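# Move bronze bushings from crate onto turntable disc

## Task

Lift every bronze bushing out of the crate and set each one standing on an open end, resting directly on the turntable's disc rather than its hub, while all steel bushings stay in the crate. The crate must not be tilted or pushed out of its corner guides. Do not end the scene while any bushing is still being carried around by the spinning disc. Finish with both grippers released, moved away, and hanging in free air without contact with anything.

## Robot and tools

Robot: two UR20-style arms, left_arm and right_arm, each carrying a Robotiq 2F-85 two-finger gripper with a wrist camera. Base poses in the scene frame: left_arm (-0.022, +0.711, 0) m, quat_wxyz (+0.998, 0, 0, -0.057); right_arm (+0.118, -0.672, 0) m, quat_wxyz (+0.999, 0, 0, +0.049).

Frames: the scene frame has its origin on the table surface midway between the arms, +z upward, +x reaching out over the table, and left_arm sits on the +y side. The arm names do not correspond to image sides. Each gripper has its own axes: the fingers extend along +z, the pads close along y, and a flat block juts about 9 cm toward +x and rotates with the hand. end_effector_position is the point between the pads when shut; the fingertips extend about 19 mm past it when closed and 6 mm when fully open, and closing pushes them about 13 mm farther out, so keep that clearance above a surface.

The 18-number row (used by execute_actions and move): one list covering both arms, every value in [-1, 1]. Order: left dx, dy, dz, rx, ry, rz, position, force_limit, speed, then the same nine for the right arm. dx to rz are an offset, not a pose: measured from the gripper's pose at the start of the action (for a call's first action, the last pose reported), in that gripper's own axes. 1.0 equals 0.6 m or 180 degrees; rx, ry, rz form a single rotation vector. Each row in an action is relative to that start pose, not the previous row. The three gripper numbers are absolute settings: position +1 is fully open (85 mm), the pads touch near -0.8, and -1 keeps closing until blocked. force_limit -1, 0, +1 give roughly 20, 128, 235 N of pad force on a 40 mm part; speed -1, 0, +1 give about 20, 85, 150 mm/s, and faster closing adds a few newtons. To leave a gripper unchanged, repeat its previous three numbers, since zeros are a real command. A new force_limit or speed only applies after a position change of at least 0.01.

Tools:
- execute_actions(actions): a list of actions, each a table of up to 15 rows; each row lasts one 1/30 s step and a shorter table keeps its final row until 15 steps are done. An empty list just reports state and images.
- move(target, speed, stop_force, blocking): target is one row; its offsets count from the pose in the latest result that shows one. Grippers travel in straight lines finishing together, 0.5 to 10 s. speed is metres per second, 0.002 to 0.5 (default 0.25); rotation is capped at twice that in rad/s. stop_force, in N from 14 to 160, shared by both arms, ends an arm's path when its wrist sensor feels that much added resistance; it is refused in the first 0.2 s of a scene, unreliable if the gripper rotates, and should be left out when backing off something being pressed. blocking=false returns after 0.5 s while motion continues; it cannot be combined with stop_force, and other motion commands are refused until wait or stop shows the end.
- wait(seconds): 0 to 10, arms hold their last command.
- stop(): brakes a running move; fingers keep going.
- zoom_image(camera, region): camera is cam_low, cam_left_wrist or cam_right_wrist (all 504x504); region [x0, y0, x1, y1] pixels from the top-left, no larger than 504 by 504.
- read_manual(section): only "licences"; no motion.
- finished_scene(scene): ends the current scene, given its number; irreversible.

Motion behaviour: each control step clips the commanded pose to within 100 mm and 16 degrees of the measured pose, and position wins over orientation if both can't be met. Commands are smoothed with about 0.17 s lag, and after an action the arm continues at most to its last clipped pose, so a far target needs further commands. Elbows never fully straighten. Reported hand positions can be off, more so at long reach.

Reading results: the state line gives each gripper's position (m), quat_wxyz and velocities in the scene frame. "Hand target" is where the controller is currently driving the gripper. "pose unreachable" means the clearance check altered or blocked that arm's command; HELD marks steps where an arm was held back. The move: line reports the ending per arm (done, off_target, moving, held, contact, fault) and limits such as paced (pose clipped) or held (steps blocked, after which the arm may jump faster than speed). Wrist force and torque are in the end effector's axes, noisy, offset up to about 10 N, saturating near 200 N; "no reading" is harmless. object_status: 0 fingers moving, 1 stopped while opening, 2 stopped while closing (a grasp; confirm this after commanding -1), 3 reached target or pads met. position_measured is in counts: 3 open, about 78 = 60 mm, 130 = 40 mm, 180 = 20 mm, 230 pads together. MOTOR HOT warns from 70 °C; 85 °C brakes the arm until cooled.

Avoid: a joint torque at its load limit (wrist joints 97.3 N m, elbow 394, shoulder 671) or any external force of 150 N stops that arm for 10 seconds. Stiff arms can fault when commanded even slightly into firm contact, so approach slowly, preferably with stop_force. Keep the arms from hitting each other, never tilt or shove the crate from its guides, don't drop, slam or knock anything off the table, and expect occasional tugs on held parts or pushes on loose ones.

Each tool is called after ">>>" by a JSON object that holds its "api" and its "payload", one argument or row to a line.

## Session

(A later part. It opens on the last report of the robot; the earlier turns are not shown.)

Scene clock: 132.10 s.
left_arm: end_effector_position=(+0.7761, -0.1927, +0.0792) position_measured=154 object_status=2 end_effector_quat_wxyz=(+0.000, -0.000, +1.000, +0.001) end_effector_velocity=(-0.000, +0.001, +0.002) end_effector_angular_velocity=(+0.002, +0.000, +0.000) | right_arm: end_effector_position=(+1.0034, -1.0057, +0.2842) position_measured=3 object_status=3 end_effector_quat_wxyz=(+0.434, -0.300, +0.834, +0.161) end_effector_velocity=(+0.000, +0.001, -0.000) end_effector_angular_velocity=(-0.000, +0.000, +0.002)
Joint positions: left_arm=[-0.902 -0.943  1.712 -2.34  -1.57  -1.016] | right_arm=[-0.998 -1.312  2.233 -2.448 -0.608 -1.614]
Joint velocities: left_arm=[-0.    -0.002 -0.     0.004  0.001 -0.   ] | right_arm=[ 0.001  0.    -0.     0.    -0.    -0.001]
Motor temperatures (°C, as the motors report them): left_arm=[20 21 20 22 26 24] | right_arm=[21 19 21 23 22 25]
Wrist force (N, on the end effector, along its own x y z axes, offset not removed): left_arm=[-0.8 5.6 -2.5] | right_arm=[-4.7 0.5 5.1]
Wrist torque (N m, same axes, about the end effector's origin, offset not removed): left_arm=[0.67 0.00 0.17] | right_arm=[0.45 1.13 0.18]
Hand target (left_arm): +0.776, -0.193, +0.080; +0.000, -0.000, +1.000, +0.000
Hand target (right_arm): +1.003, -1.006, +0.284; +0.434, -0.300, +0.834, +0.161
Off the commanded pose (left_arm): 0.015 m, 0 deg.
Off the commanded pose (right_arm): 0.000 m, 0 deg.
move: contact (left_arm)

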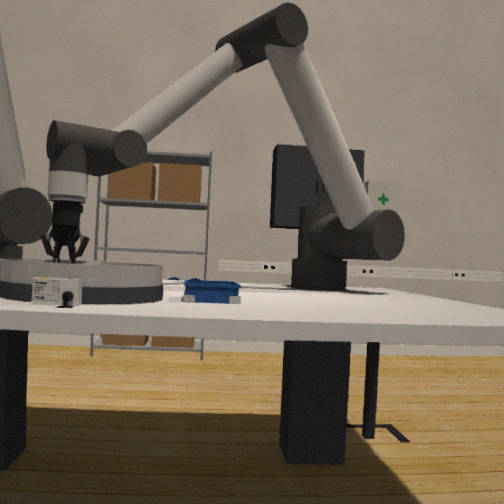

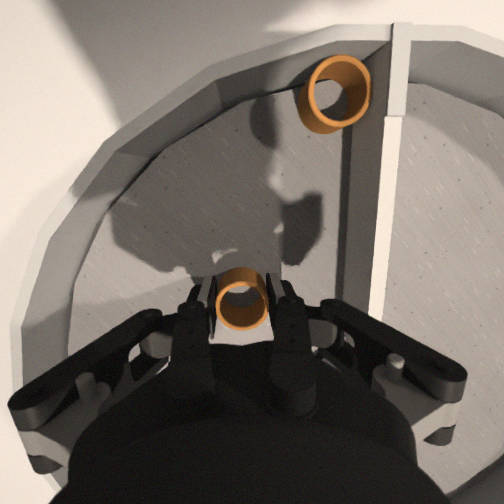

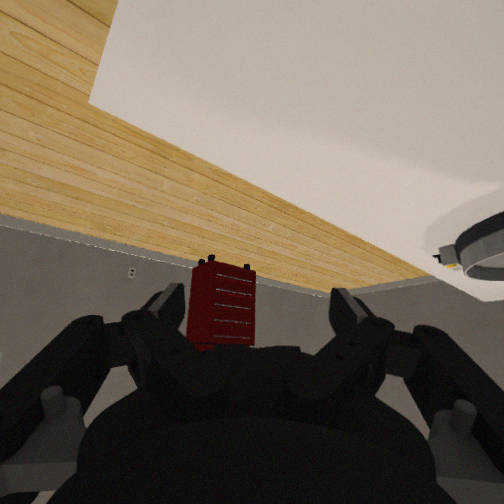

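>>> {"api": "move", "payload": {
  "target": [0,0,0,0,0,0,0,-0.5,0.5,0,0,0,0,0,0,1,0,0]
}}

>>> {"api": "move", "payload": {
  "target": [0,0,-0.12,0,0,0,0,-0.5,0.5,0,0,0,0,0,0,1,0,0],
  "speed": 0.2
}}

>>> {"api": "move", "payload": {
  "target": [-0.113,0.745,0.01,0,0,0,0,-0.5,0.5,0,0,0,0,0,0,1,0,0],
  "speed": 0.3
}}

>>> {"api": "move", "payload": {
  "target": [0,0,0.125,0,0,0,0,-0.5,0.5,0,0,0,0,0,0,1,0,0],
  "speed": 0.12
}}

>>> {"api": "zoom_image", "payload": {
  "camera": "cam_left_wrist",
  "region": [130, 200, 370, 360]
}}

Scene clock: 142.23 s.
left_arm: end_effector_position=(+0.7761, -0.1927, +0.0793) position_measured=129 object_status=3 end_effector_quat_wxyz=(+0.000, -0.000, +1.000, +0.001) end_effector_velocity=(+0.001, +0.001, -0.000) end_effector_angular_velocity=(-0.000, +0.001, +0.002) | right_arm: end_effector_position=(+1.0034, -1.0057, +0.2842) position_measured=3 object_status=3 end_effector_quat_wxyz=(+0.434, -0.300, +0.834, +0.161) end_effector_velocity=(-0.001, -0.001, +0.000) end_effector_angular_velocity=(+0.000, +0.000, -0.001)
Joint positions: left_arm=[-0.902 -0.943  1.712 -2.34  -1.57  -1.016] | right_arm=[-0.998 -1.312  2.233 -2.448 -0.608 -1.614]
Joint velocities: left_arm=[ 0.001  0.     0.    -0.    -0.001 -0.   ] | right_arm=[-0.002 -0.     0.     0.001 -0.    -0.   ]
Motor temperatures (°C, as the motors report them): left_arm=[20 21 20 22 26 24] | right_arm=[21 19 21 23 22 25]
Wrist force (N, on the end effector, along its own x y z axes, offset not removed): left_arm=[-4.4 0.9 -0.9] | right_arm=[-7.7 -0.6 5.3]
Wrist torque (N m, same axes, about the end effector's origin, offset not removed): left_arm=[-0.13 0.86 0.19] | right_arm=[0.25 1.81 0.16]
Hand target (left_arm): +0.776, -0.193, +0.079; +0.000, -0.000, +1.000, +0.001
Hand target (right_arm): +1.003, -1.006, +0.284; +0.434, -0.300, +0.834, +0.161
Off the commanded pose (left_arm): 0.000 m, 0 deg.
Off the commanded pose (right_arm): 0.000 m, 0 deg.
move: done

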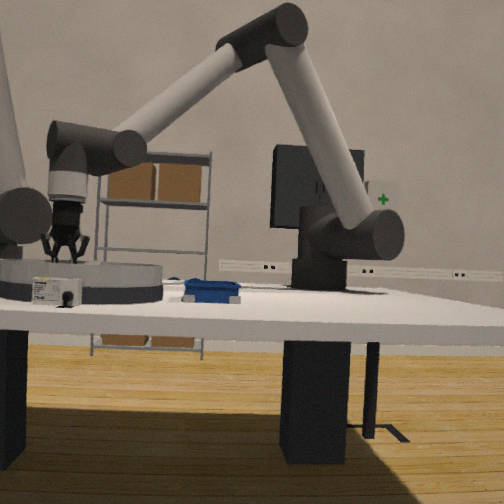

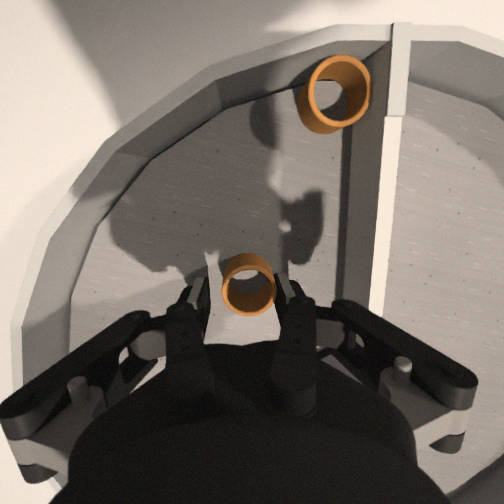

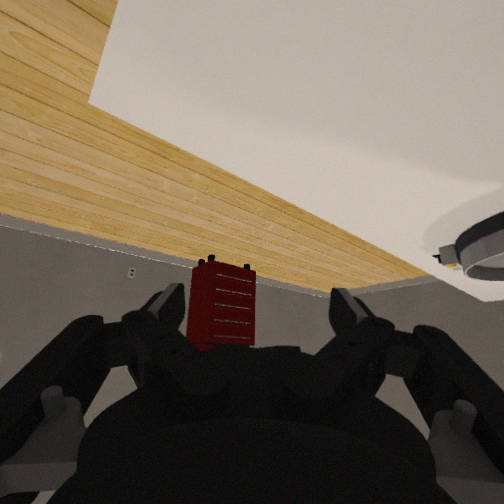

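Scene clock: 143.13 s.
left_arm: end_effector_position=(+0.7760, -0.1926, +0.1511) position_measured=129 object_status=3 end_effector_quat_wxyz=(+0.000, -0.000, +1.000, +0.001) end_effector_velocity=(-0.000, -0.001, +0.002) end_effector_angular_velocity=(-0.000, -0.000, -0.001) | right_arm: end_effector_position=(+1.0034, -1.0057, +0.2842) position_measured=3 object_status=3 end_effector_quat_wxyz=(+0.434, -0.300, +0.834, +0.161) end_effector_velocity=(+0.000, -0.000, +0.000) end_effector_angular_velocity=(-0.002, -0.001, +0.001)
Joint positions: left_arm=[-0.902 -0.999  1.687 -2.258 -1.57  -1.016] | right_arm=[-0.998 -1.312  2.233 -2.448 -0.608 -1.614]
Joint velocities: left_arm=[-0.001 -0.001 -0.002  0.003  0.    -0.   ] | right_arm=[ 0.     0.     0.    -0.002 -0.    -0.001]
Motor temperatures (°C, as the motors report them): left_arm=[20 21 20 22 26 24] | right_arm=[21 19 21 23 22 25]
Wrist force (N, on the end effector, along its own x y z axes, offset not removed): left_arm=[0.8 5.9 -5.2] | right_arm=[-4.9 0.6 6.0]
Wrist torque (N m, same axes, about the end effector's origin, offset not removed): left_arm=[0.75 -0.41 0.07] | right_arm=[0.48 1.21 0.22]
Hand target (left_arm): +0.776, -0.193, +0.151; +0.000, -0.000, +1.000, +0.001
Hand target (right_arm): +1.003, -1.006, +0.284; +0.434, -0.300, +0.834, +0.161
Off the commanded pose (left_arm): 0.000 m, 0 deg.
Off the commanded pose (right_arm): 0.000 m, 0 deg.
move: done

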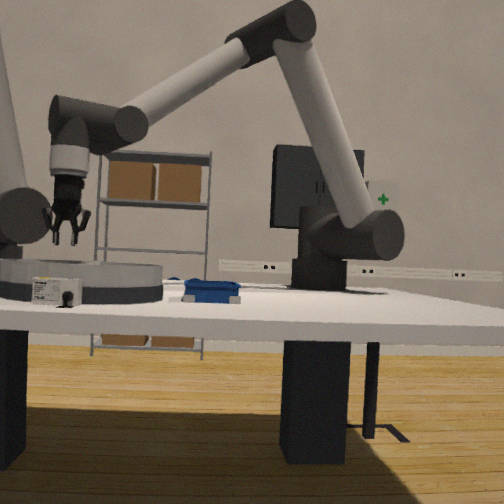

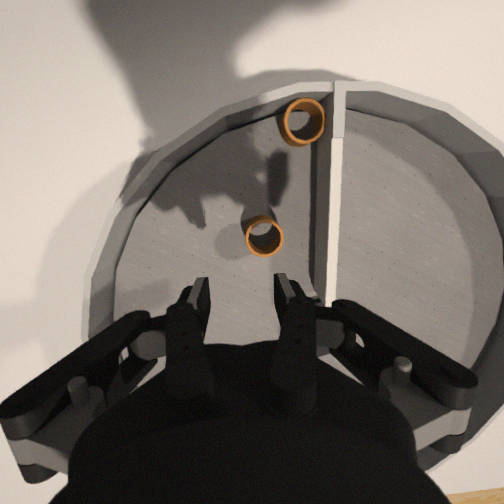

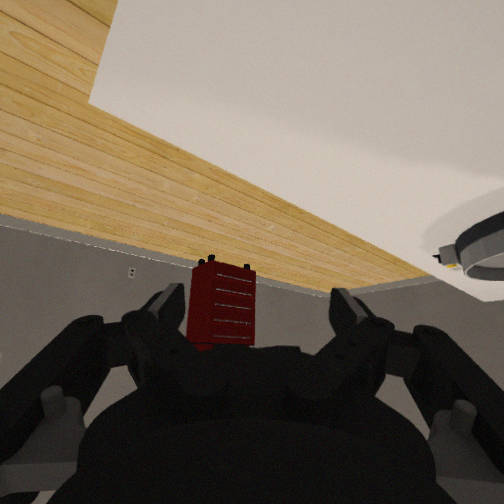

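Scene clock: 145.23 s.
left_arm: end_effector_position=(+0.8429, +0.2540, +0.1448) position_measured=129 object_status=3 end_effector_quat_wxyz=(-0.000, -0.000, +1.000, +0.000) end_effector_velocity=(-0.001, +0.001, +0.001) end_effector_angular_velocity=(-0.000, -0.000, -0.001) | right_arm: end_effector_position=(+1.0034, -1.0057, +0.2842) position_measured=3 object_status=3 end_effector_quat_wxyz=(+0.434, -0.300, +0.834, +0.161) end_effector_velocity=(+0.000, +0.001, -0.000) end_effector_angular_velocity=(+0.001, +0.000, +0.001)
Joint positions: left_arm=[-0.58  -1.196  2.043 -2.417 -1.57  -0.694] | right_arm=[-0.998 -1.312  2.233 -2.448 -0.608 -1.614]
Joint velocities: left_arm=[ 0.001 -0.002  0.002 -0.    -0.     0.002] | right_arm=[ 0.001  0.     0.    -0.     0.     0.001]
Motor temperatures (°C, as the motors report them): left_arm=[20 21 20 22 26 24] | right_arm=[21 19 21 23 22 25]
Wrist force (N, on the end effector, along its own x y z axes, offset not removed): left_arm=[-4.1 4.2 -5.2] | right_arm=[-9.8 2.5 6.0]
Wrist torque (N m, same axes, about the end effector's origin, offset not removed): left_arm=[0.20 0.65 0.05] | right_arm=[0.90 2.06 0.20]
Hand target (left_arm): +0.843, +0.254, +0.145; -0.000, -0.000, +1.000, +0.000
Hand target (right_arm): +1.003, -1.006, +0.284; +0.434, -0.300, +0.834, +0.161
Off the commanded pose (left_arm): 0.001 m, 0 deg.
Off the commanded pose (right_arm): 0.000 m, 0 deg.
move: done

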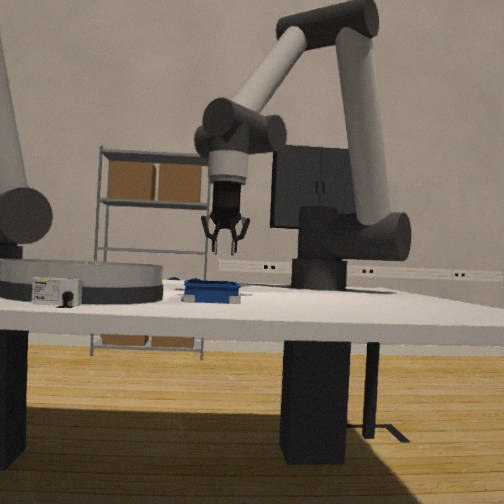

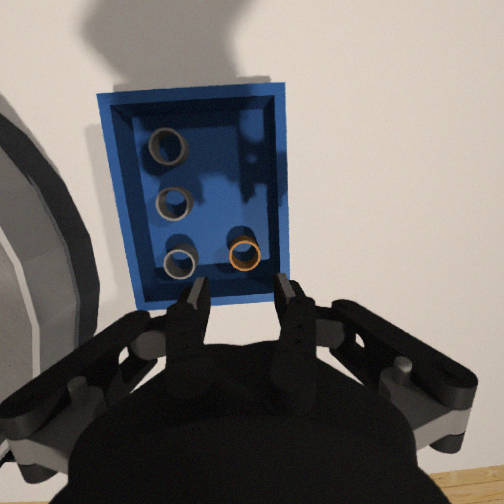

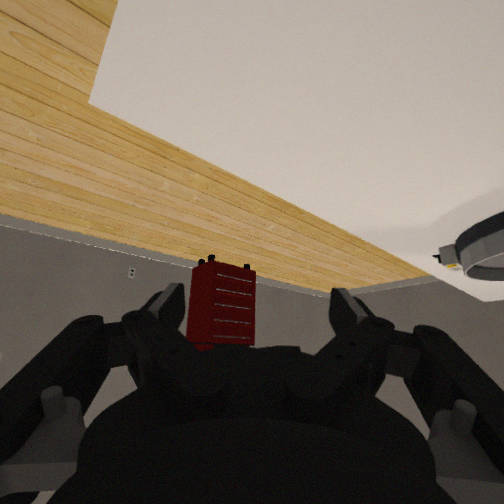

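Scene clock: 146.33 s.
left_arm: end_effector_position=(+0.8430, +0.2540, +0.0701) position_measured=129 object_status=3 end_effector_quat_wxyz=(-0.000, -0.000, +1.000, +0.000) end_effector_velocity=(-0.000, -0.001, -0.002) end_effector_angular_velocity=(-0.000, +0.001, -0.001) | right_arm: end_effector_position=(+1.0034, -1.0057, +0.2842) position_measured=3 object_status=3 end_effector_quat_wxyz=(+0.434, -0.300, +0.834, +0.161) end_effector_velocity=(-0.000, -0.000, -0.000) end_effector_angular_velocity=(+0.001, +0.001, -0.001)
Joint positions: left_arm=[-0.58  -1.119  2.073 -2.524 -1.57  -0.694] | right_arm=[-0.998 -1.312  2.233 -2.448 -0.608 -1.614]
Joint velocities: left_arm=[-0.001  0.003 -0.    -0.003 -0.001 -0.   ] | right_arm=[-0.001  0.     0.     0.001 -0.     0.001]
Motor temperatures (°C, as the motors report them): left_arm=[20 21 20 22 26 24] | right_arm=[21 19 21 23 22 25]
Wrist force (N, on the end effector, along its own x y z axes, offset not removed): left_arm=[-0.4 3.0 -8.3] | right_arm=[-2.8 2.2 5.6]
Wrist torque (N m, same axes, about the end effector's origin, offset not removed): left_arm=[0.19 -0.23 0.09] | right_arm=[0.80 0.68 0.18]
Hand target (left_arm): +0.843, +0.254, +0.070; -0.000, -0.000, +1.000, +0.000
Hand target (right_arm): +1.003, -1.006, +0.284; +0.434, -0.300, +0.834, +0.161
Off the commanded pose (left_arm): 0.000 m, 0 deg.
Off the commanded pose (right_arm): 0.000 m, 0 deg.
move: done

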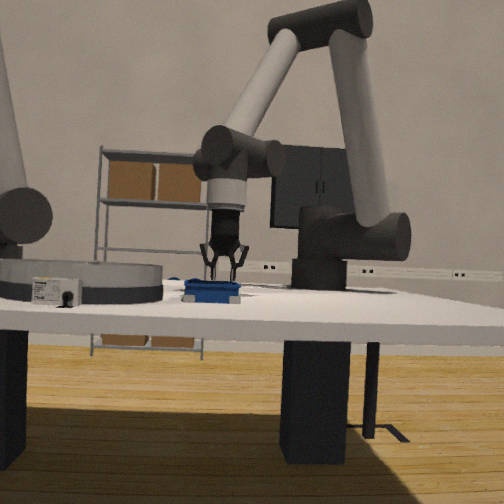

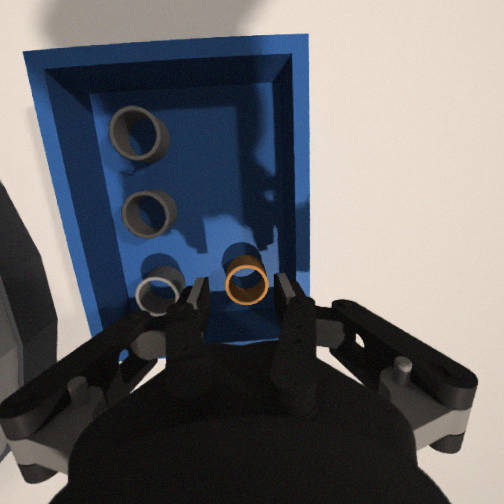

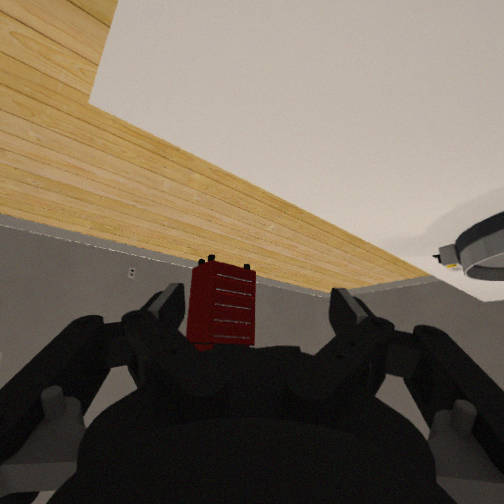

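Region (130, 200, 370, 360) of cam_left_wrist's 504x504 image, scaled by 2.100, with more detail than that image has.

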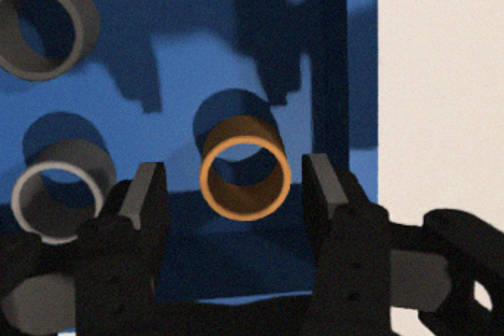

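>>> {"api": "execute_actions", "payload": {
  "actions": []
}}

Scene clock: 163.47 s.
left_arm: end_effector_position=(+0.8430, +0.2540, +0.0699) position_measured=129 object_status=3 end_effector_quat_wxyz=(-0.000, -0.000, +1.000, +0.000) end_effector_velocity=(-0.000, +0.001, +0.000) end_effector_angular_velocity=(+0.000, +0.000, +0.000) | right_arm: end_effector_position=(+1.0034, -1.0057, +0.2842) position_measured=3 object_status=3 end_effector_quat_wxyz=(+0.434, -0.300, +0.834, +0.161) end_effector_velocity=(-0.000, +0.000, -0.000) end_effector_angular_velocity=(+0.002, +0.001, -0.000)
Joint positions: left_arm=[-0.58  -1.119  2.073 -2.524 -1.57  -0.694] | right_arm=[-0.998 -1.312  2.233 -2.448 -0.608 -1.614]
Joint velocities: left_arm=[ 0.    -0.001  0.001 -0.     0.    -0.   ] | right_arm=[ 0.     0.    -0.     0.002  0.     0.   ]
Motor temperatures (°C, as the motors report them): left_arm=[20 21 21 22 26 24] | right_arm=[21 19 21 23 22 25]
Wrist force (N, on the end effector, along its own x y z axes, offset not removed): left_arm=[-0.8 3.4 -6.9] | right_arm=[-5.8 1.5 6.4]
Wrist torque (N m, same axes, about the end effector's origin, offset not removed): left_arm=[0.06 0.20 0.12] | right_arm=[0.75 1.37 0.24]
Hand target (left_arm): +0.843, +0.254, +0.070; -0.000, -0.000, +1.000, +0.000
Hand target (right_arm): +1.003, -1.006, +0.284; +0.434, -0.300, +0.834, +0.161
Off the commanded pose (left_arm): 0.000 m, 0 deg.
Off the commanded pose (right_arm): 0.000 m, 0 deg.

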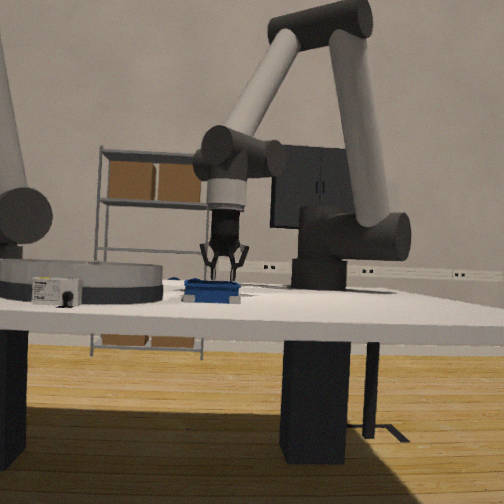

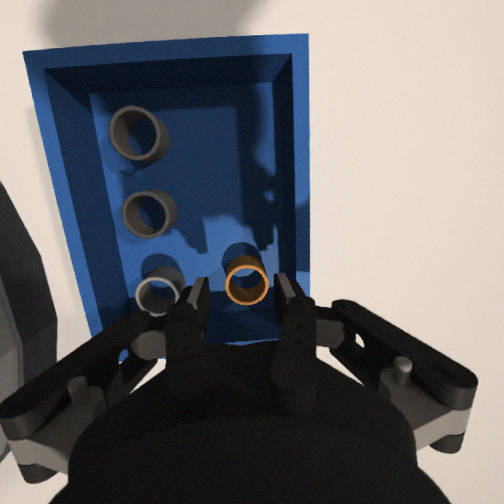

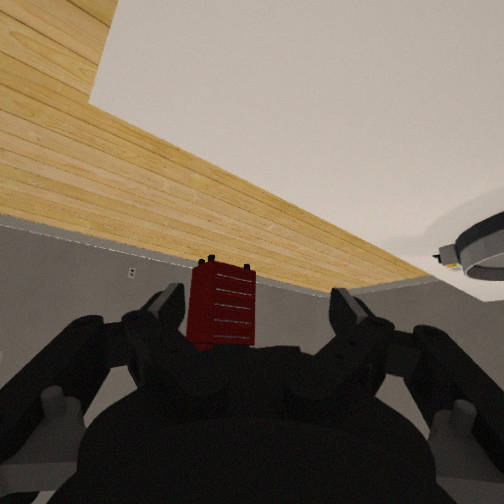

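>>> {"api": "move", "payload": {
  "target": [-0.006,-0.001,0,0,0,0,0,-0.5,0.5,0,0,0,0,0,0,1,0,0],
  "speed": 0.03
}}

>>> {"api": "move", "payload": {
  "target": [0,0,0.064,0,0,0,0,-0.5,0.5,0,0,0,0,0,0,1,0,0],
  "speed": 0.025,
  "stop_force": 14
}}

>>> {"api": "execute_actions", "payload": {
  "actions": [
    [[0,0,0,0,0,0,-1,-0.5,-0.5,0,0,0,0,0,0,1,0,0]],
    [[0,0,0,0,0,0,-1,-0.5,-0.5,0,0,0,0,0,0,1,0,0]],
    [[0,0,0,0,0,0,-1,-0.5,-0.5,0,0,0,0,0,0,1,0,0]]
  ]
}}

Scene clock: 172.93 s.
left_arm: end_effector_position=(+0.8465, +0.2534, +0.0699) position_measured=129 object_status=3 end_effector_quat_wxyz=(-0.000, +0.000, +1.000, +0.000) end_effector_velocity=(+0.001, -0.001, -0.000) end_effector_angular_velocity=(-0.001, +0.001, -0.001) | right_arm: end_effector_position=(+1.0034, -1.0057, +0.2842) position_measured=3 object_status=3 end_effector_quat_wxyz=(+0.434, -0.300, +0.834, +0.161) end_effector_velocity=(-0.000, -0.001, +0.000) end_effector_angular_velocity=(-0.001, -0.001, -0.000)
Joint positions: left_arm=[-0.578 -1.116  2.068 -2.522 -1.57  -0.692] | right_arm=[-0.998 -1.312  2.233 -2.448 -0.608 -1.614]
Joint velocities: left_arm=[-0.     0.001 -0.002  0.001 -0.001  0.001] | right_arm=[-0.001 -0.    -0.    -0.001  0.    -0.001]
Motor temperatures (°C, as the motors report them): left_arm=[20 21 21 22 26 24] | right_arm=[21 19 21 23 22 25]
Wrist force (N, on the end effector, along its own x y z axes, offset not removed): left_arm=[-1.9 9.2 -6.4] | right_arm=[-4.6 3.6 8.1]
Wrist torque (N m, same axes, about the end effector's origin, offset not removed): left_arm=[1.43 0.15 0.19] | right_arm=[0.93 1.08 0.19]
Hand target (left_arm): +0.847, +0.253, +0.070; -0.000, -0.000, +1.000, +0.000
Hand target (right_arm): +1.003, -1.006, +0.284; +0.434, -0.300, +0.834, +0.161
Off the commanded pose (left_arm): 0.000 m, 0 deg.
Off the commanded pose (right_arm): 0.000 m, 0 deg.
move: done

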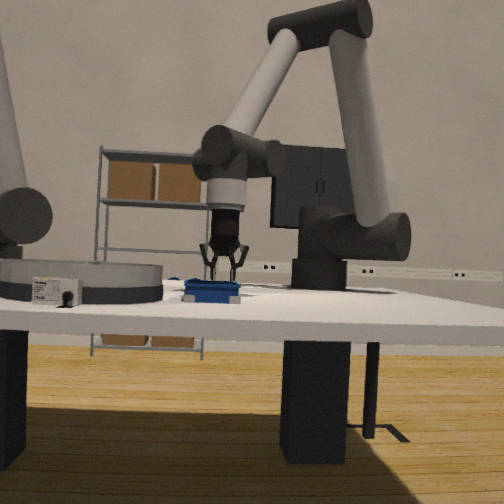

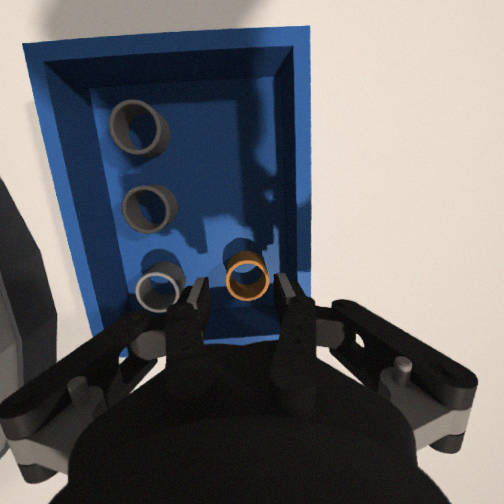

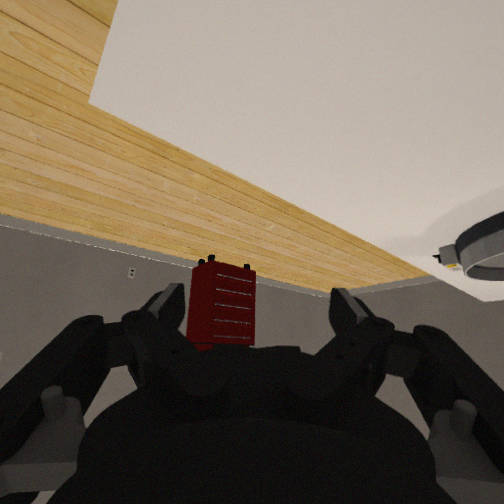

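Scene clock: 174.77 s.
left_arm: end_effector_position=(+0.8465, +0.2534, +0.0317) position_measured=129 object_status=3 end_effector_quat_wxyz=(-0.000, +0.000, +1.000, +0.000) end_effector_velocity=(+0.000, -0.001, -0.001) end_effector_angular_velocity=(-0.001, -0.000, +0.000) | right_arm: end_effector_position=(+1.0034, -1.0057, +0.2842) position_measured=3 object_status=3 end_effector_quat_wxyz=(+0.434, -0.300, +0.834, +0.161) end_effector_velocity=(+0.000, +0.001, +0.000) end_effector_angular_velocity=(-0.002, -0.002, +0.002)
Joint positions: left_arm=[-0.578 -1.074  2.079 -2.575 -1.57  -0.692] | right_arm=[-0.998 -1.312  2.233 -2.448 -0.608 -1.614]
Joint velocities: left_arm=[-0.     0.002  0.    -0.003 -0.001 -0.   ] | right_arm=[ 0.001 -0.    -0.    -0.001  0.    -0.001]
Motor temperatures (°C, as the motors report them): left_arm=[20 21 21 22 26 24] | right_arm=[21 19 21 23 22 25]
Wrist force (N, on the end effector, along its own x y z axes, offset not removed): left_arm=[-2.7 4.8 -6.2] | right_arm=[-7.0 3.9 6.7]
Wrist torque (N m, same axes, about the end effector's origin, offset not removed): left_arm=[0.62 0.32 0.10] | right_arm=[1.12 1.41 0.22]
Hand target (left_arm): +0.847, +0.253, +0.032; -0.000, +0.000, +1.000, +0.000
Hand target (right_arm): +1.003, -1.006, +0.284; +0.434, -0.300, +0.834, +0.161
Off the commanded pose (left_arm): 0.000 m, 0 deg.
Off the commanded pose (right_arm): 0.000 m, 0 deg.
move: done

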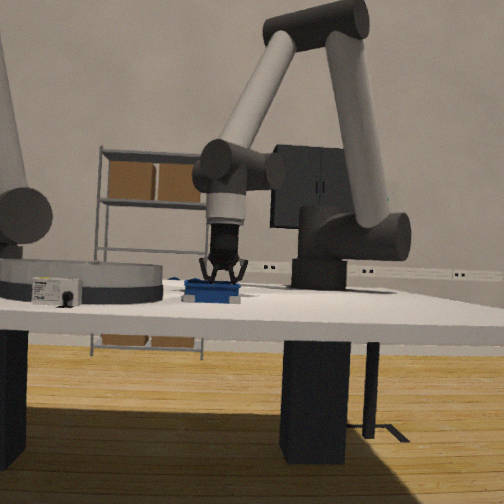

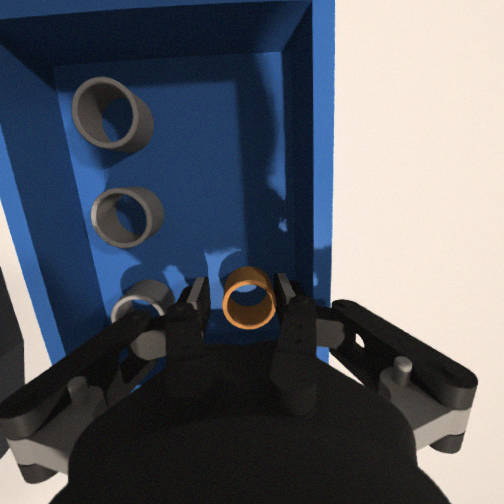

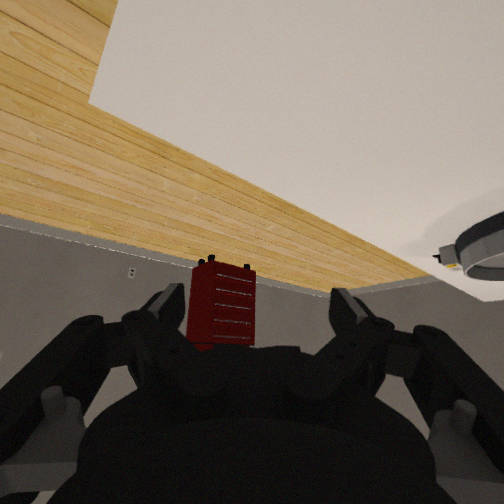

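Scene clock: 176.27 s.
left_arm: end_effector_position=(+0.8465, +0.2534, +0.0317) position_measured=154 object_status=2 end_effector_quat_wxyz=(-0.000, +0.000, +1.000, +0.000) end_effector_velocity=(-0.001, +0.001, -0.002) end_effector_angular_velocity=(+0.002, +0.001, -0.000) | right_arm: end_effector_position=(+1.0034, -1.0057, +0.2842) position_measured=3 object_status=3 end_effector_quat_wxyz=(+0.434, -0.300, +0.834, +0.161) end_effector_velocity=(+0.000, -0.000, +0.000) end_effector_angular_velocity=(-0.002, -0.002, +0.001)
Joint positions: left_arm=[-0.578 -1.074  2.079 -2.575 -1.57  -0.692] | right_arm=[-0.998 -1.312  2.233 -2.448 -0.608 -1.614]
Joint velocities: left_arm=[-0.     0.002  0.     0.     0.001 -0.   ] | right_arm=[ 0.    -0.     0.    -0.002 -0.    -0.001]
Motor temperatures (°C, as the motors report them): left_arm=[20 21 21 22 26 24] | right_arm=[21 19 21 23 22 25]
Wrist force (N, on the end effector, along its own x y z axes, offset not removed): left_arm=[2.4 5.8 -29.2] | right_arm=[-4.1 4.9 6.4]
Wrist torque (N m, same axes, about the end effector's origin, offset not removed): left_arm=[0.37 -0.13 0.09] | right_arm=[1.26 1.09 0.20]
Hand target (left_arm): +0.847, +0.253, +0.032; -0.000, +0.000, +1.000, +0.000
Hand target (right_arm): +1.003, -1.006, +0.284; +0.434, -0.300, +0.834, +0.161
Off the commanded pose (left_arm): 0.000 m, 0 deg.
Off the commanded pose (right_arm): 0.000 m, 0 deg.
Step readings (end_effector_position; steps 1 to 15: 1st action; 16 to 30: 2nd action; 31 to 45: 3rd action):
0: left_arm (+0.8465, +0.2534, +0.0317) | right_arm (+1.0034, -1.0057, +0.2842)
1: left_arm (+0.8465, +0.2534, +0.0317) | right_arm (+1.0034, -1.0057, +0.2842)
2: left_arm (+0.8465, +0.2534, +0.0317) | right_arm (+1.0034, -1.0057, +0.2842)
4: left_arm (+0.8465, +0.2534, +0.0317) | right_arm (+1.0034, -1.0057, +0.2842)
8: left_arm (+0.8465, +0.2534, +0.0317) | right_arm (+1.0034, -1.0057, +0.2842)
15: left_arm (+0.8465, +0.2534, +0.0317) | right_arm (+1.0034, -1.0057, +0.2842)
16: left_arm (+0.8465, +0.2534, +0.0317) | right_arm (+1.0034, -1.0057, +0.2842)
17: left_arm (+0.8465, +0.2534, +0.0317) | right_arm (+1.0034, -1.0057, +0.2842)
19: left_arm (+0.8465, +0.2534, +0.0317) | right_arm (+1.0034, -1.0057, +0.2842)
23: left_arm (+0.8465, +0.2534, +0.0317) | right_arm (+1.0034, -1.0057, +0.2842)
30: left_arm (+0.8465, +0.2534, +0.0317) | right_arm (+1.0034, -1.0057, +0.2842)
31: left_arm (+0.8465, +0.2534, +0.0317) | right_arm (+1.0034, -1.0057, +0.2842)
32: left_arm (+0.8465, +0.2534, +0.0317) | right_arm (+1.0034, -1.0057, +0.2842)
34: left_arm (+0.8465, +0.2534, +0.0317) | right_arm (+1.0034, -1.0057, +0.2842)
38: left_arm (+0.8465, +0.2534, +0.0317) | right_arm (+1.0034, -1.0057, +0.2842)
45: end_effector_position above

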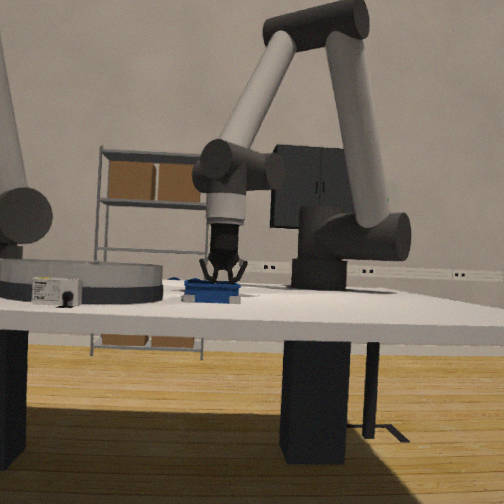

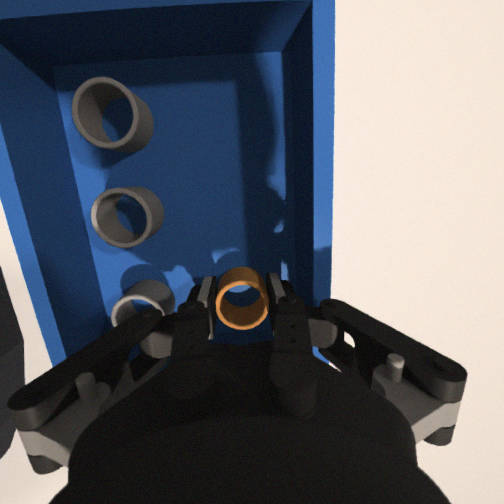

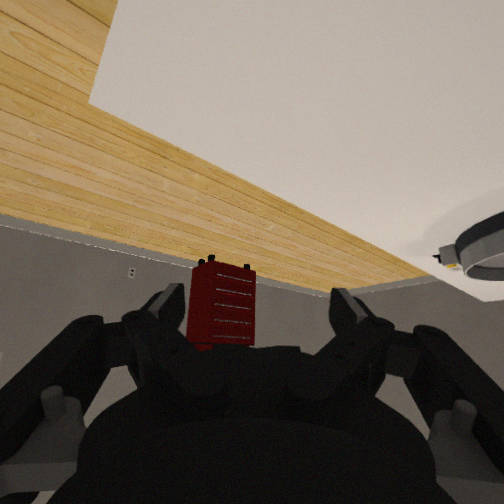

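>>> {"api": "move", "payload": {
  "target": [0,0,-0.21,0,0,0,-1,-0.5,-0.5,0,0,0,0,0,0,1,0,0],
  "speed": 0.15
}}

>>> {"api": "move", "payload": {
  "target": [0.1175,-0.744,0,0,0,0,-1,-0.5,-0.5,0,0,0,0,0,0,1,0,0],
  "speed": 0.3
}}

Scene clock: 185.20 s.
left_arm: end_effector_position=(+0.8464, +0.2535, +0.1573) position_measured=154 object_status=2 end_effector_quat_wxyz=(-0.000, +0.000, +1.000, +0.000) end_effector_velocity=(-0.000, -0.001, +0.001) end_effector_angular_velocity=(+0.000, +0.001, -0.001) | right_arm: end_effector_position=(+1.0034, -1.0057, +0.2842) position_measured=3 object_status=3 end_effector_quat_wxyz=(+0.434, -0.300, +0.834, +0.161) end_effector_velocity=(+0.000, +0.001, -0.000) end_effector_angular_velocity=(+0.000, +0.000, +0.001)
Joint positions: left_arm=[-0.578 -1.205  2.032 -2.398 -1.57  -0.692] | right_arm=[-0.998 -1.312  2.233 -2.448 -0.608 -1.614]
Joint velocities: left_arm=[-0.001 -0.001 -0.001  0.003 -0.     0.   ] | right_arm=[ 0.001 -0.     0.    -0.    -0.     0.   ]
Motor temperatures (°C, as the motors report them): left_arm=[20 21 21 22 26 24] | right_arm=[21 19 21 23 22 25]
Wrist force (N, on the end effector, along its own x y z axes, offset not removed): left_arm=[4.1 0.7 -5.7] | right_arm=[-4.3 1.1 5.9]
Wrist torque (N m, same axes, about the end effector's origin, offset not removed): left_arm=[-0.21 -0.81 0.03] | right_arm=[0.54 1.04 0.13]
Hand target (left_arm): +0.846, +0.253, +0.158; -0.000, +0.000, +1.000, +0.000
Hand target (right_arm): +1.003, -1.006, +0.284; +0.434, -0.300, +0.834, +0.161
Off the commanded pose (left_arm): 0.000 m, 0 deg.
Off the commanded pose (right_arm): 0.000 m, 0 deg.
move: done

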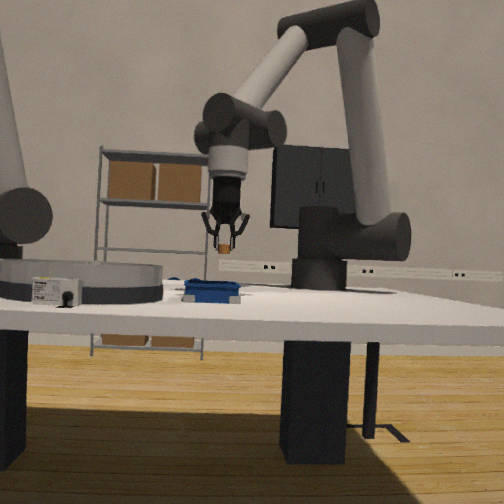

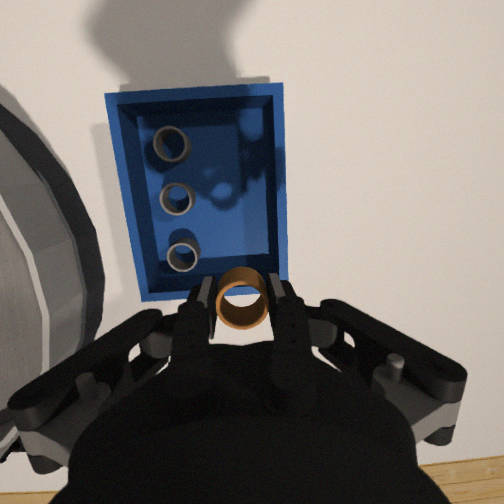

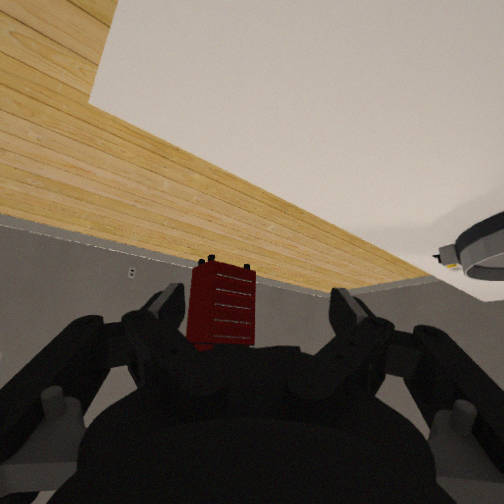

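Scene clock: 187.30 s.
left_arm: end_effector_position=(+0.7768, -0.1926, +0.1576) position_measured=154 object_status=2 end_effector_quat_wxyz=(+0.000, -0.000, +1.000, +0.001) end_effector_velocity=(+0.001, -0.002, +0.002) end_effector_angular_velocity=(-0.001, -0.001, +0.000) | right_arm: end_effector_position=(+1.0034, -1.0057, +0.2842) position_measured=3 object_status=3 end_effector_quat_wxyz=(+0.434, -0.300, +0.834, +0.161) end_effector_velocity=(+0.000, +0.001, -0.000) end_effector_angular_velocity=(+0.002, +0.002, +0.000)
Joint positions: left_arm=[-0.901 -1.003  1.683 -2.25  -1.57  -1.015] | right_arm=[-0.998 -1.312  2.233 -2.448 -0.608 -1.614]
Joint velocities: left_arm=[-0.001  0.    -0.003  0.001  0.001 -0.001] | right_arm=[ 0.001  0.     0.     0.002 -0.     0.001]
Motor temperatures (°C, as the motors report them): left_arm=[20 21 21 22 26 24] | right_arm=[21 19 21 23 22 25]
Wrist force (N, on the end effector, along its own x y z axes, offset not removed): left_arm=[-1.8 6.7 -5.1] | right_arm=[-3.7 1.1 4.5]
Wrist torque (N m, same axes, about the end effector's origin, offset not removed): left_arm=[0.96 0.16 0.15] | right_arm=[0.60 0.94 0.42]
Hand target (left_arm): +0.777, -0.193, +0.158; +0.000, +0.000, +1.000, +0.001
Hand target (right_arm): +1.003, -1.006, +0.284; +0.434, -0.300, +0.834, +0.161
Off the commanded pose (left_arm): 0.001 m, 0 deg.
Off the commanded pose (right_arm): 0.000 m, 0 deg.
move: done

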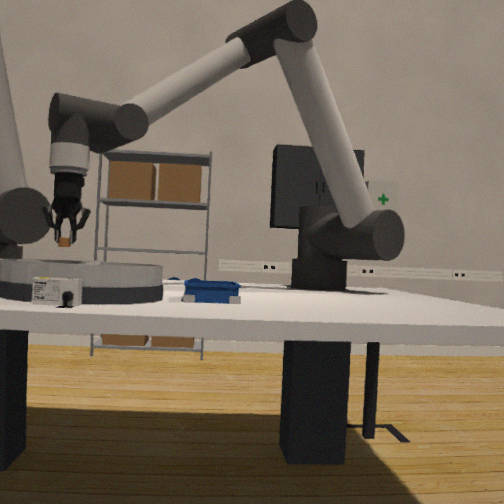

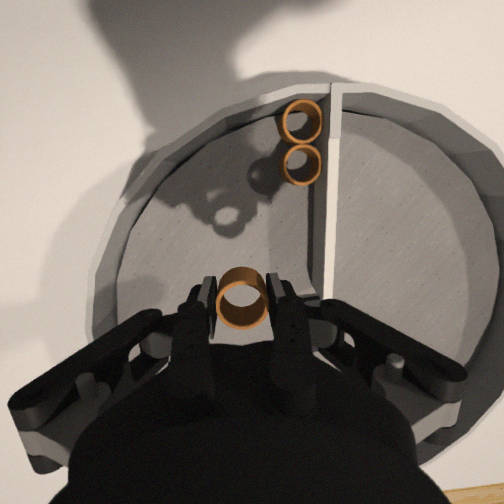

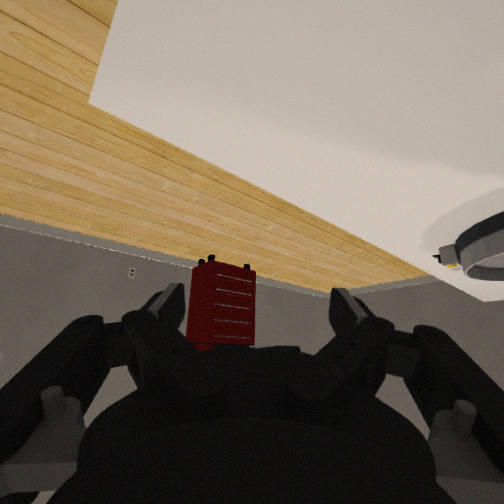

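>>> {"api": "move", "payload": {
  "target": [0,0,0.105,0,0,0,-1,-0.5,-0.5,0,0,0,0,0,0,1,0,0],
  "speed": 0.1
}}

>>> {"api": "move", "payload": {
  "target": [0,0,0.05,0,0,0,-1,-0.5,-0.5,0,0,0,0,0,0,1,0,0],
  "speed": 0.01,
  "stop_force": 14
}}

Scene clock: 194.07 s.
left_arm: end_effector_position=(+0.7768, -0.1927, +0.0948) position_measured=154 object_status=2 end_effector_quat_wxyz=(+0.000, +0.000, +1.000, +0.001) end_effector_velocity=(+0.001, +0.000, -0.001) end_effector_angular_velocity=(-0.001, +0.000, +0.001) | right_arm: end_effector_position=(+1.0034, -1.0057, +0.2842) position_measured=3 object_status=3 end_effector_quat_wxyz=(+0.434, -0.300, +0.834, +0.161) end_effector_velocity=(+0.001, +0.002, +0.000) end_effector_angular_velocity=(-0.001, -0.001, +0.002)
Joint positions: left_arm=[-0.901 -0.955  1.707 -2.322 -1.57  -1.015] | right_arm=[-0.998 -1.312  2.233 -2.448 -0.608 -1.614]
Joint velocities: left_arm=[ 0.001  0.001  0.    -0.002 -0.001  0.   ] | right_arm=[ 0.002  0.    -0.    -0.001  0.     0.   ]
Motor temperatures (°C, as the motors report them): left_arm=[20 21 21 22 26 24] | right_arm=[21 19 21 23 22 25]
Wrist force (N, on the end effector, along its own x y z axes, offset not removed): left_arm=[0.6 7.3 -2.9] | right_arm=[-4.0 3.2 2.4]
Wrist torque (N m, same axes, about the end effector's origin, offset not removed): left_arm=[1.12 -0.23 0.07] | right_arm=[1.12 1.00 0.20]
Hand target (left_arm): +0.777, -0.193, +0.095; +0.000, -0.000, +1.000, +0.001
Hand target (right_arm): +1.003, -1.006, +0.284; +0.434, -0.300, +0.834, +0.161
Off the commanded pose (left_arm): 0.000 m, 0 deg.
Off the commanded pose (right_arm): 0.000 m, 0 deg.
move: done

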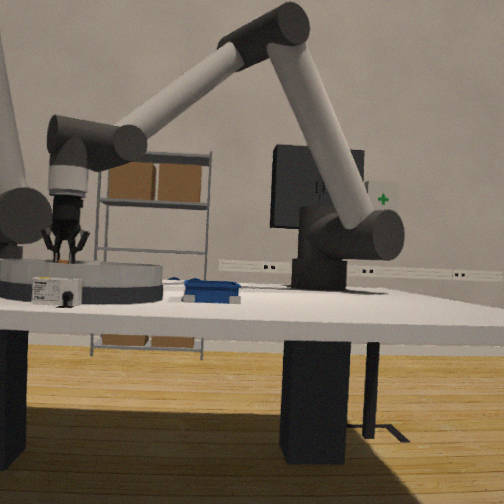

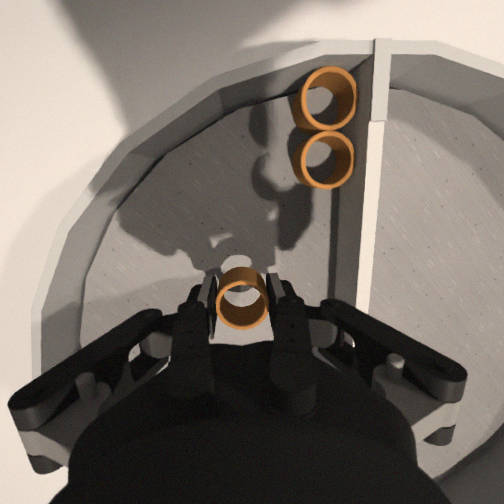

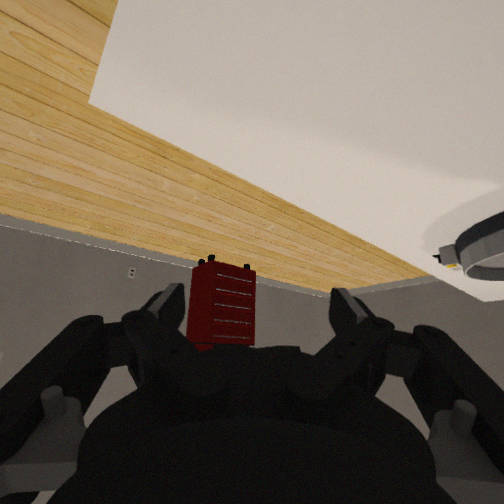

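Scene clock: 195.97 s.
left_arm: end_effector_position=(+0.7767, -0.1925, +0.0794) position_measured=154 object_status=2 end_effector_quat_wxyz=(+0.000, +0.000, +1.000, +0.001) end_effector_velocity=(-0.001, +0.001, +0.002) end_effector_angular_velocity=(+0.002, +0.000, -0.001) | right_arm: end_effector_position=(+1.0034, -1.0057, +0.2842) position_measured=3 object_status=3 end_effector_quat_wxyz=(+0.434, -0.300, +0.834, +0.161) end_effector_velocity=(+0.000, +0.001, +0.000) end_effector_angular_velocity=(+0.000, +0.000, +0.001)
Joint positions: left_arm=[-0.901 -0.943  1.712 -2.339 -1.57  -1.015] | right_arm=[-0.998 -1.312  2.233 -2.448 -0.608 -1.614]
Joint velocities: left_arm=[-0.    -0.002  0.     0.004  0.001  0.   ] | right_arm=[ 0.001 -0.    -0.    -0.     0.     0.001]
Motor temperatures (°C, as the motors report them): left_arm=[20 21 21 22 26 24] | right_arm=[21 19 21 23 22 25]
Wrist force (N, on the end effector, along its own x y z axes, offset not removed): left_arm=[1.2 3.1 -5.3] | right_arm=[-5.6 1.0 7.3]
Wrist torque (N m, same axes, about the end effector's origin, offset not removed): left_arm=[0.26 -0.42 0.20] | right_arm=[0.61 1.32 0.25]
Hand target (left_arm): +0.777, -0.193, +0.080; +0.000, +0.000, +1.000, +0.001
Hand target (right_arm): +1.003, -1.006, +0.284; +0.434, -0.300, +0.834, +0.161
Off the commanded pose (left_arm): 0.015 m, 0 deg.
Off the commanded pose (right_arm): 0.000 m, 0 deg.
move: contact (left_arm)

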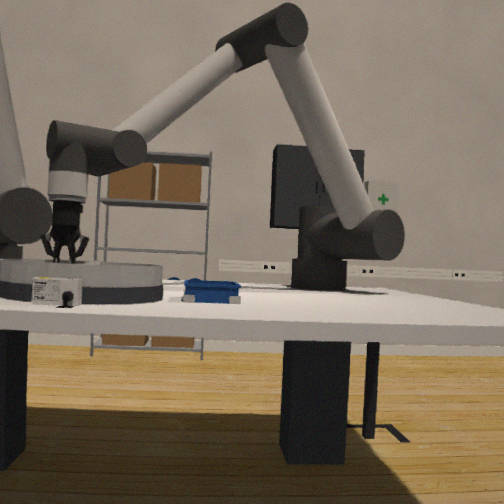

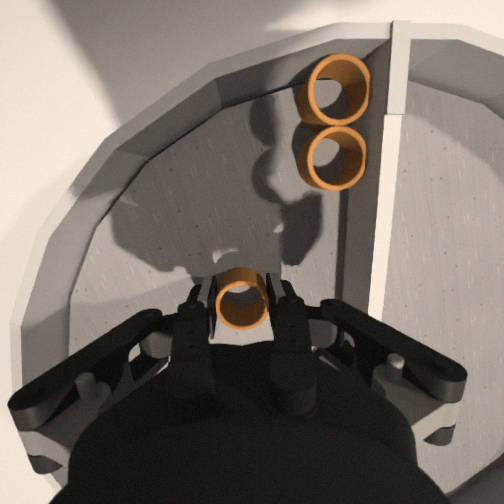

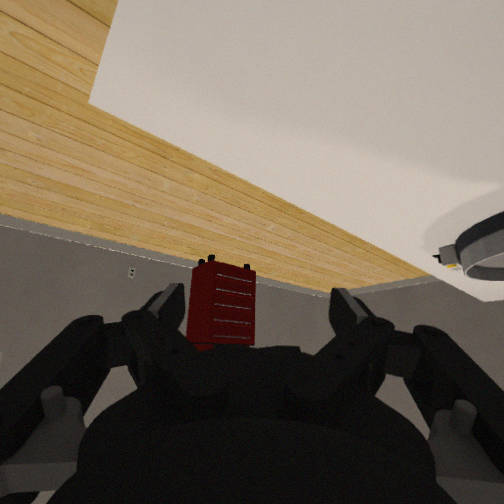

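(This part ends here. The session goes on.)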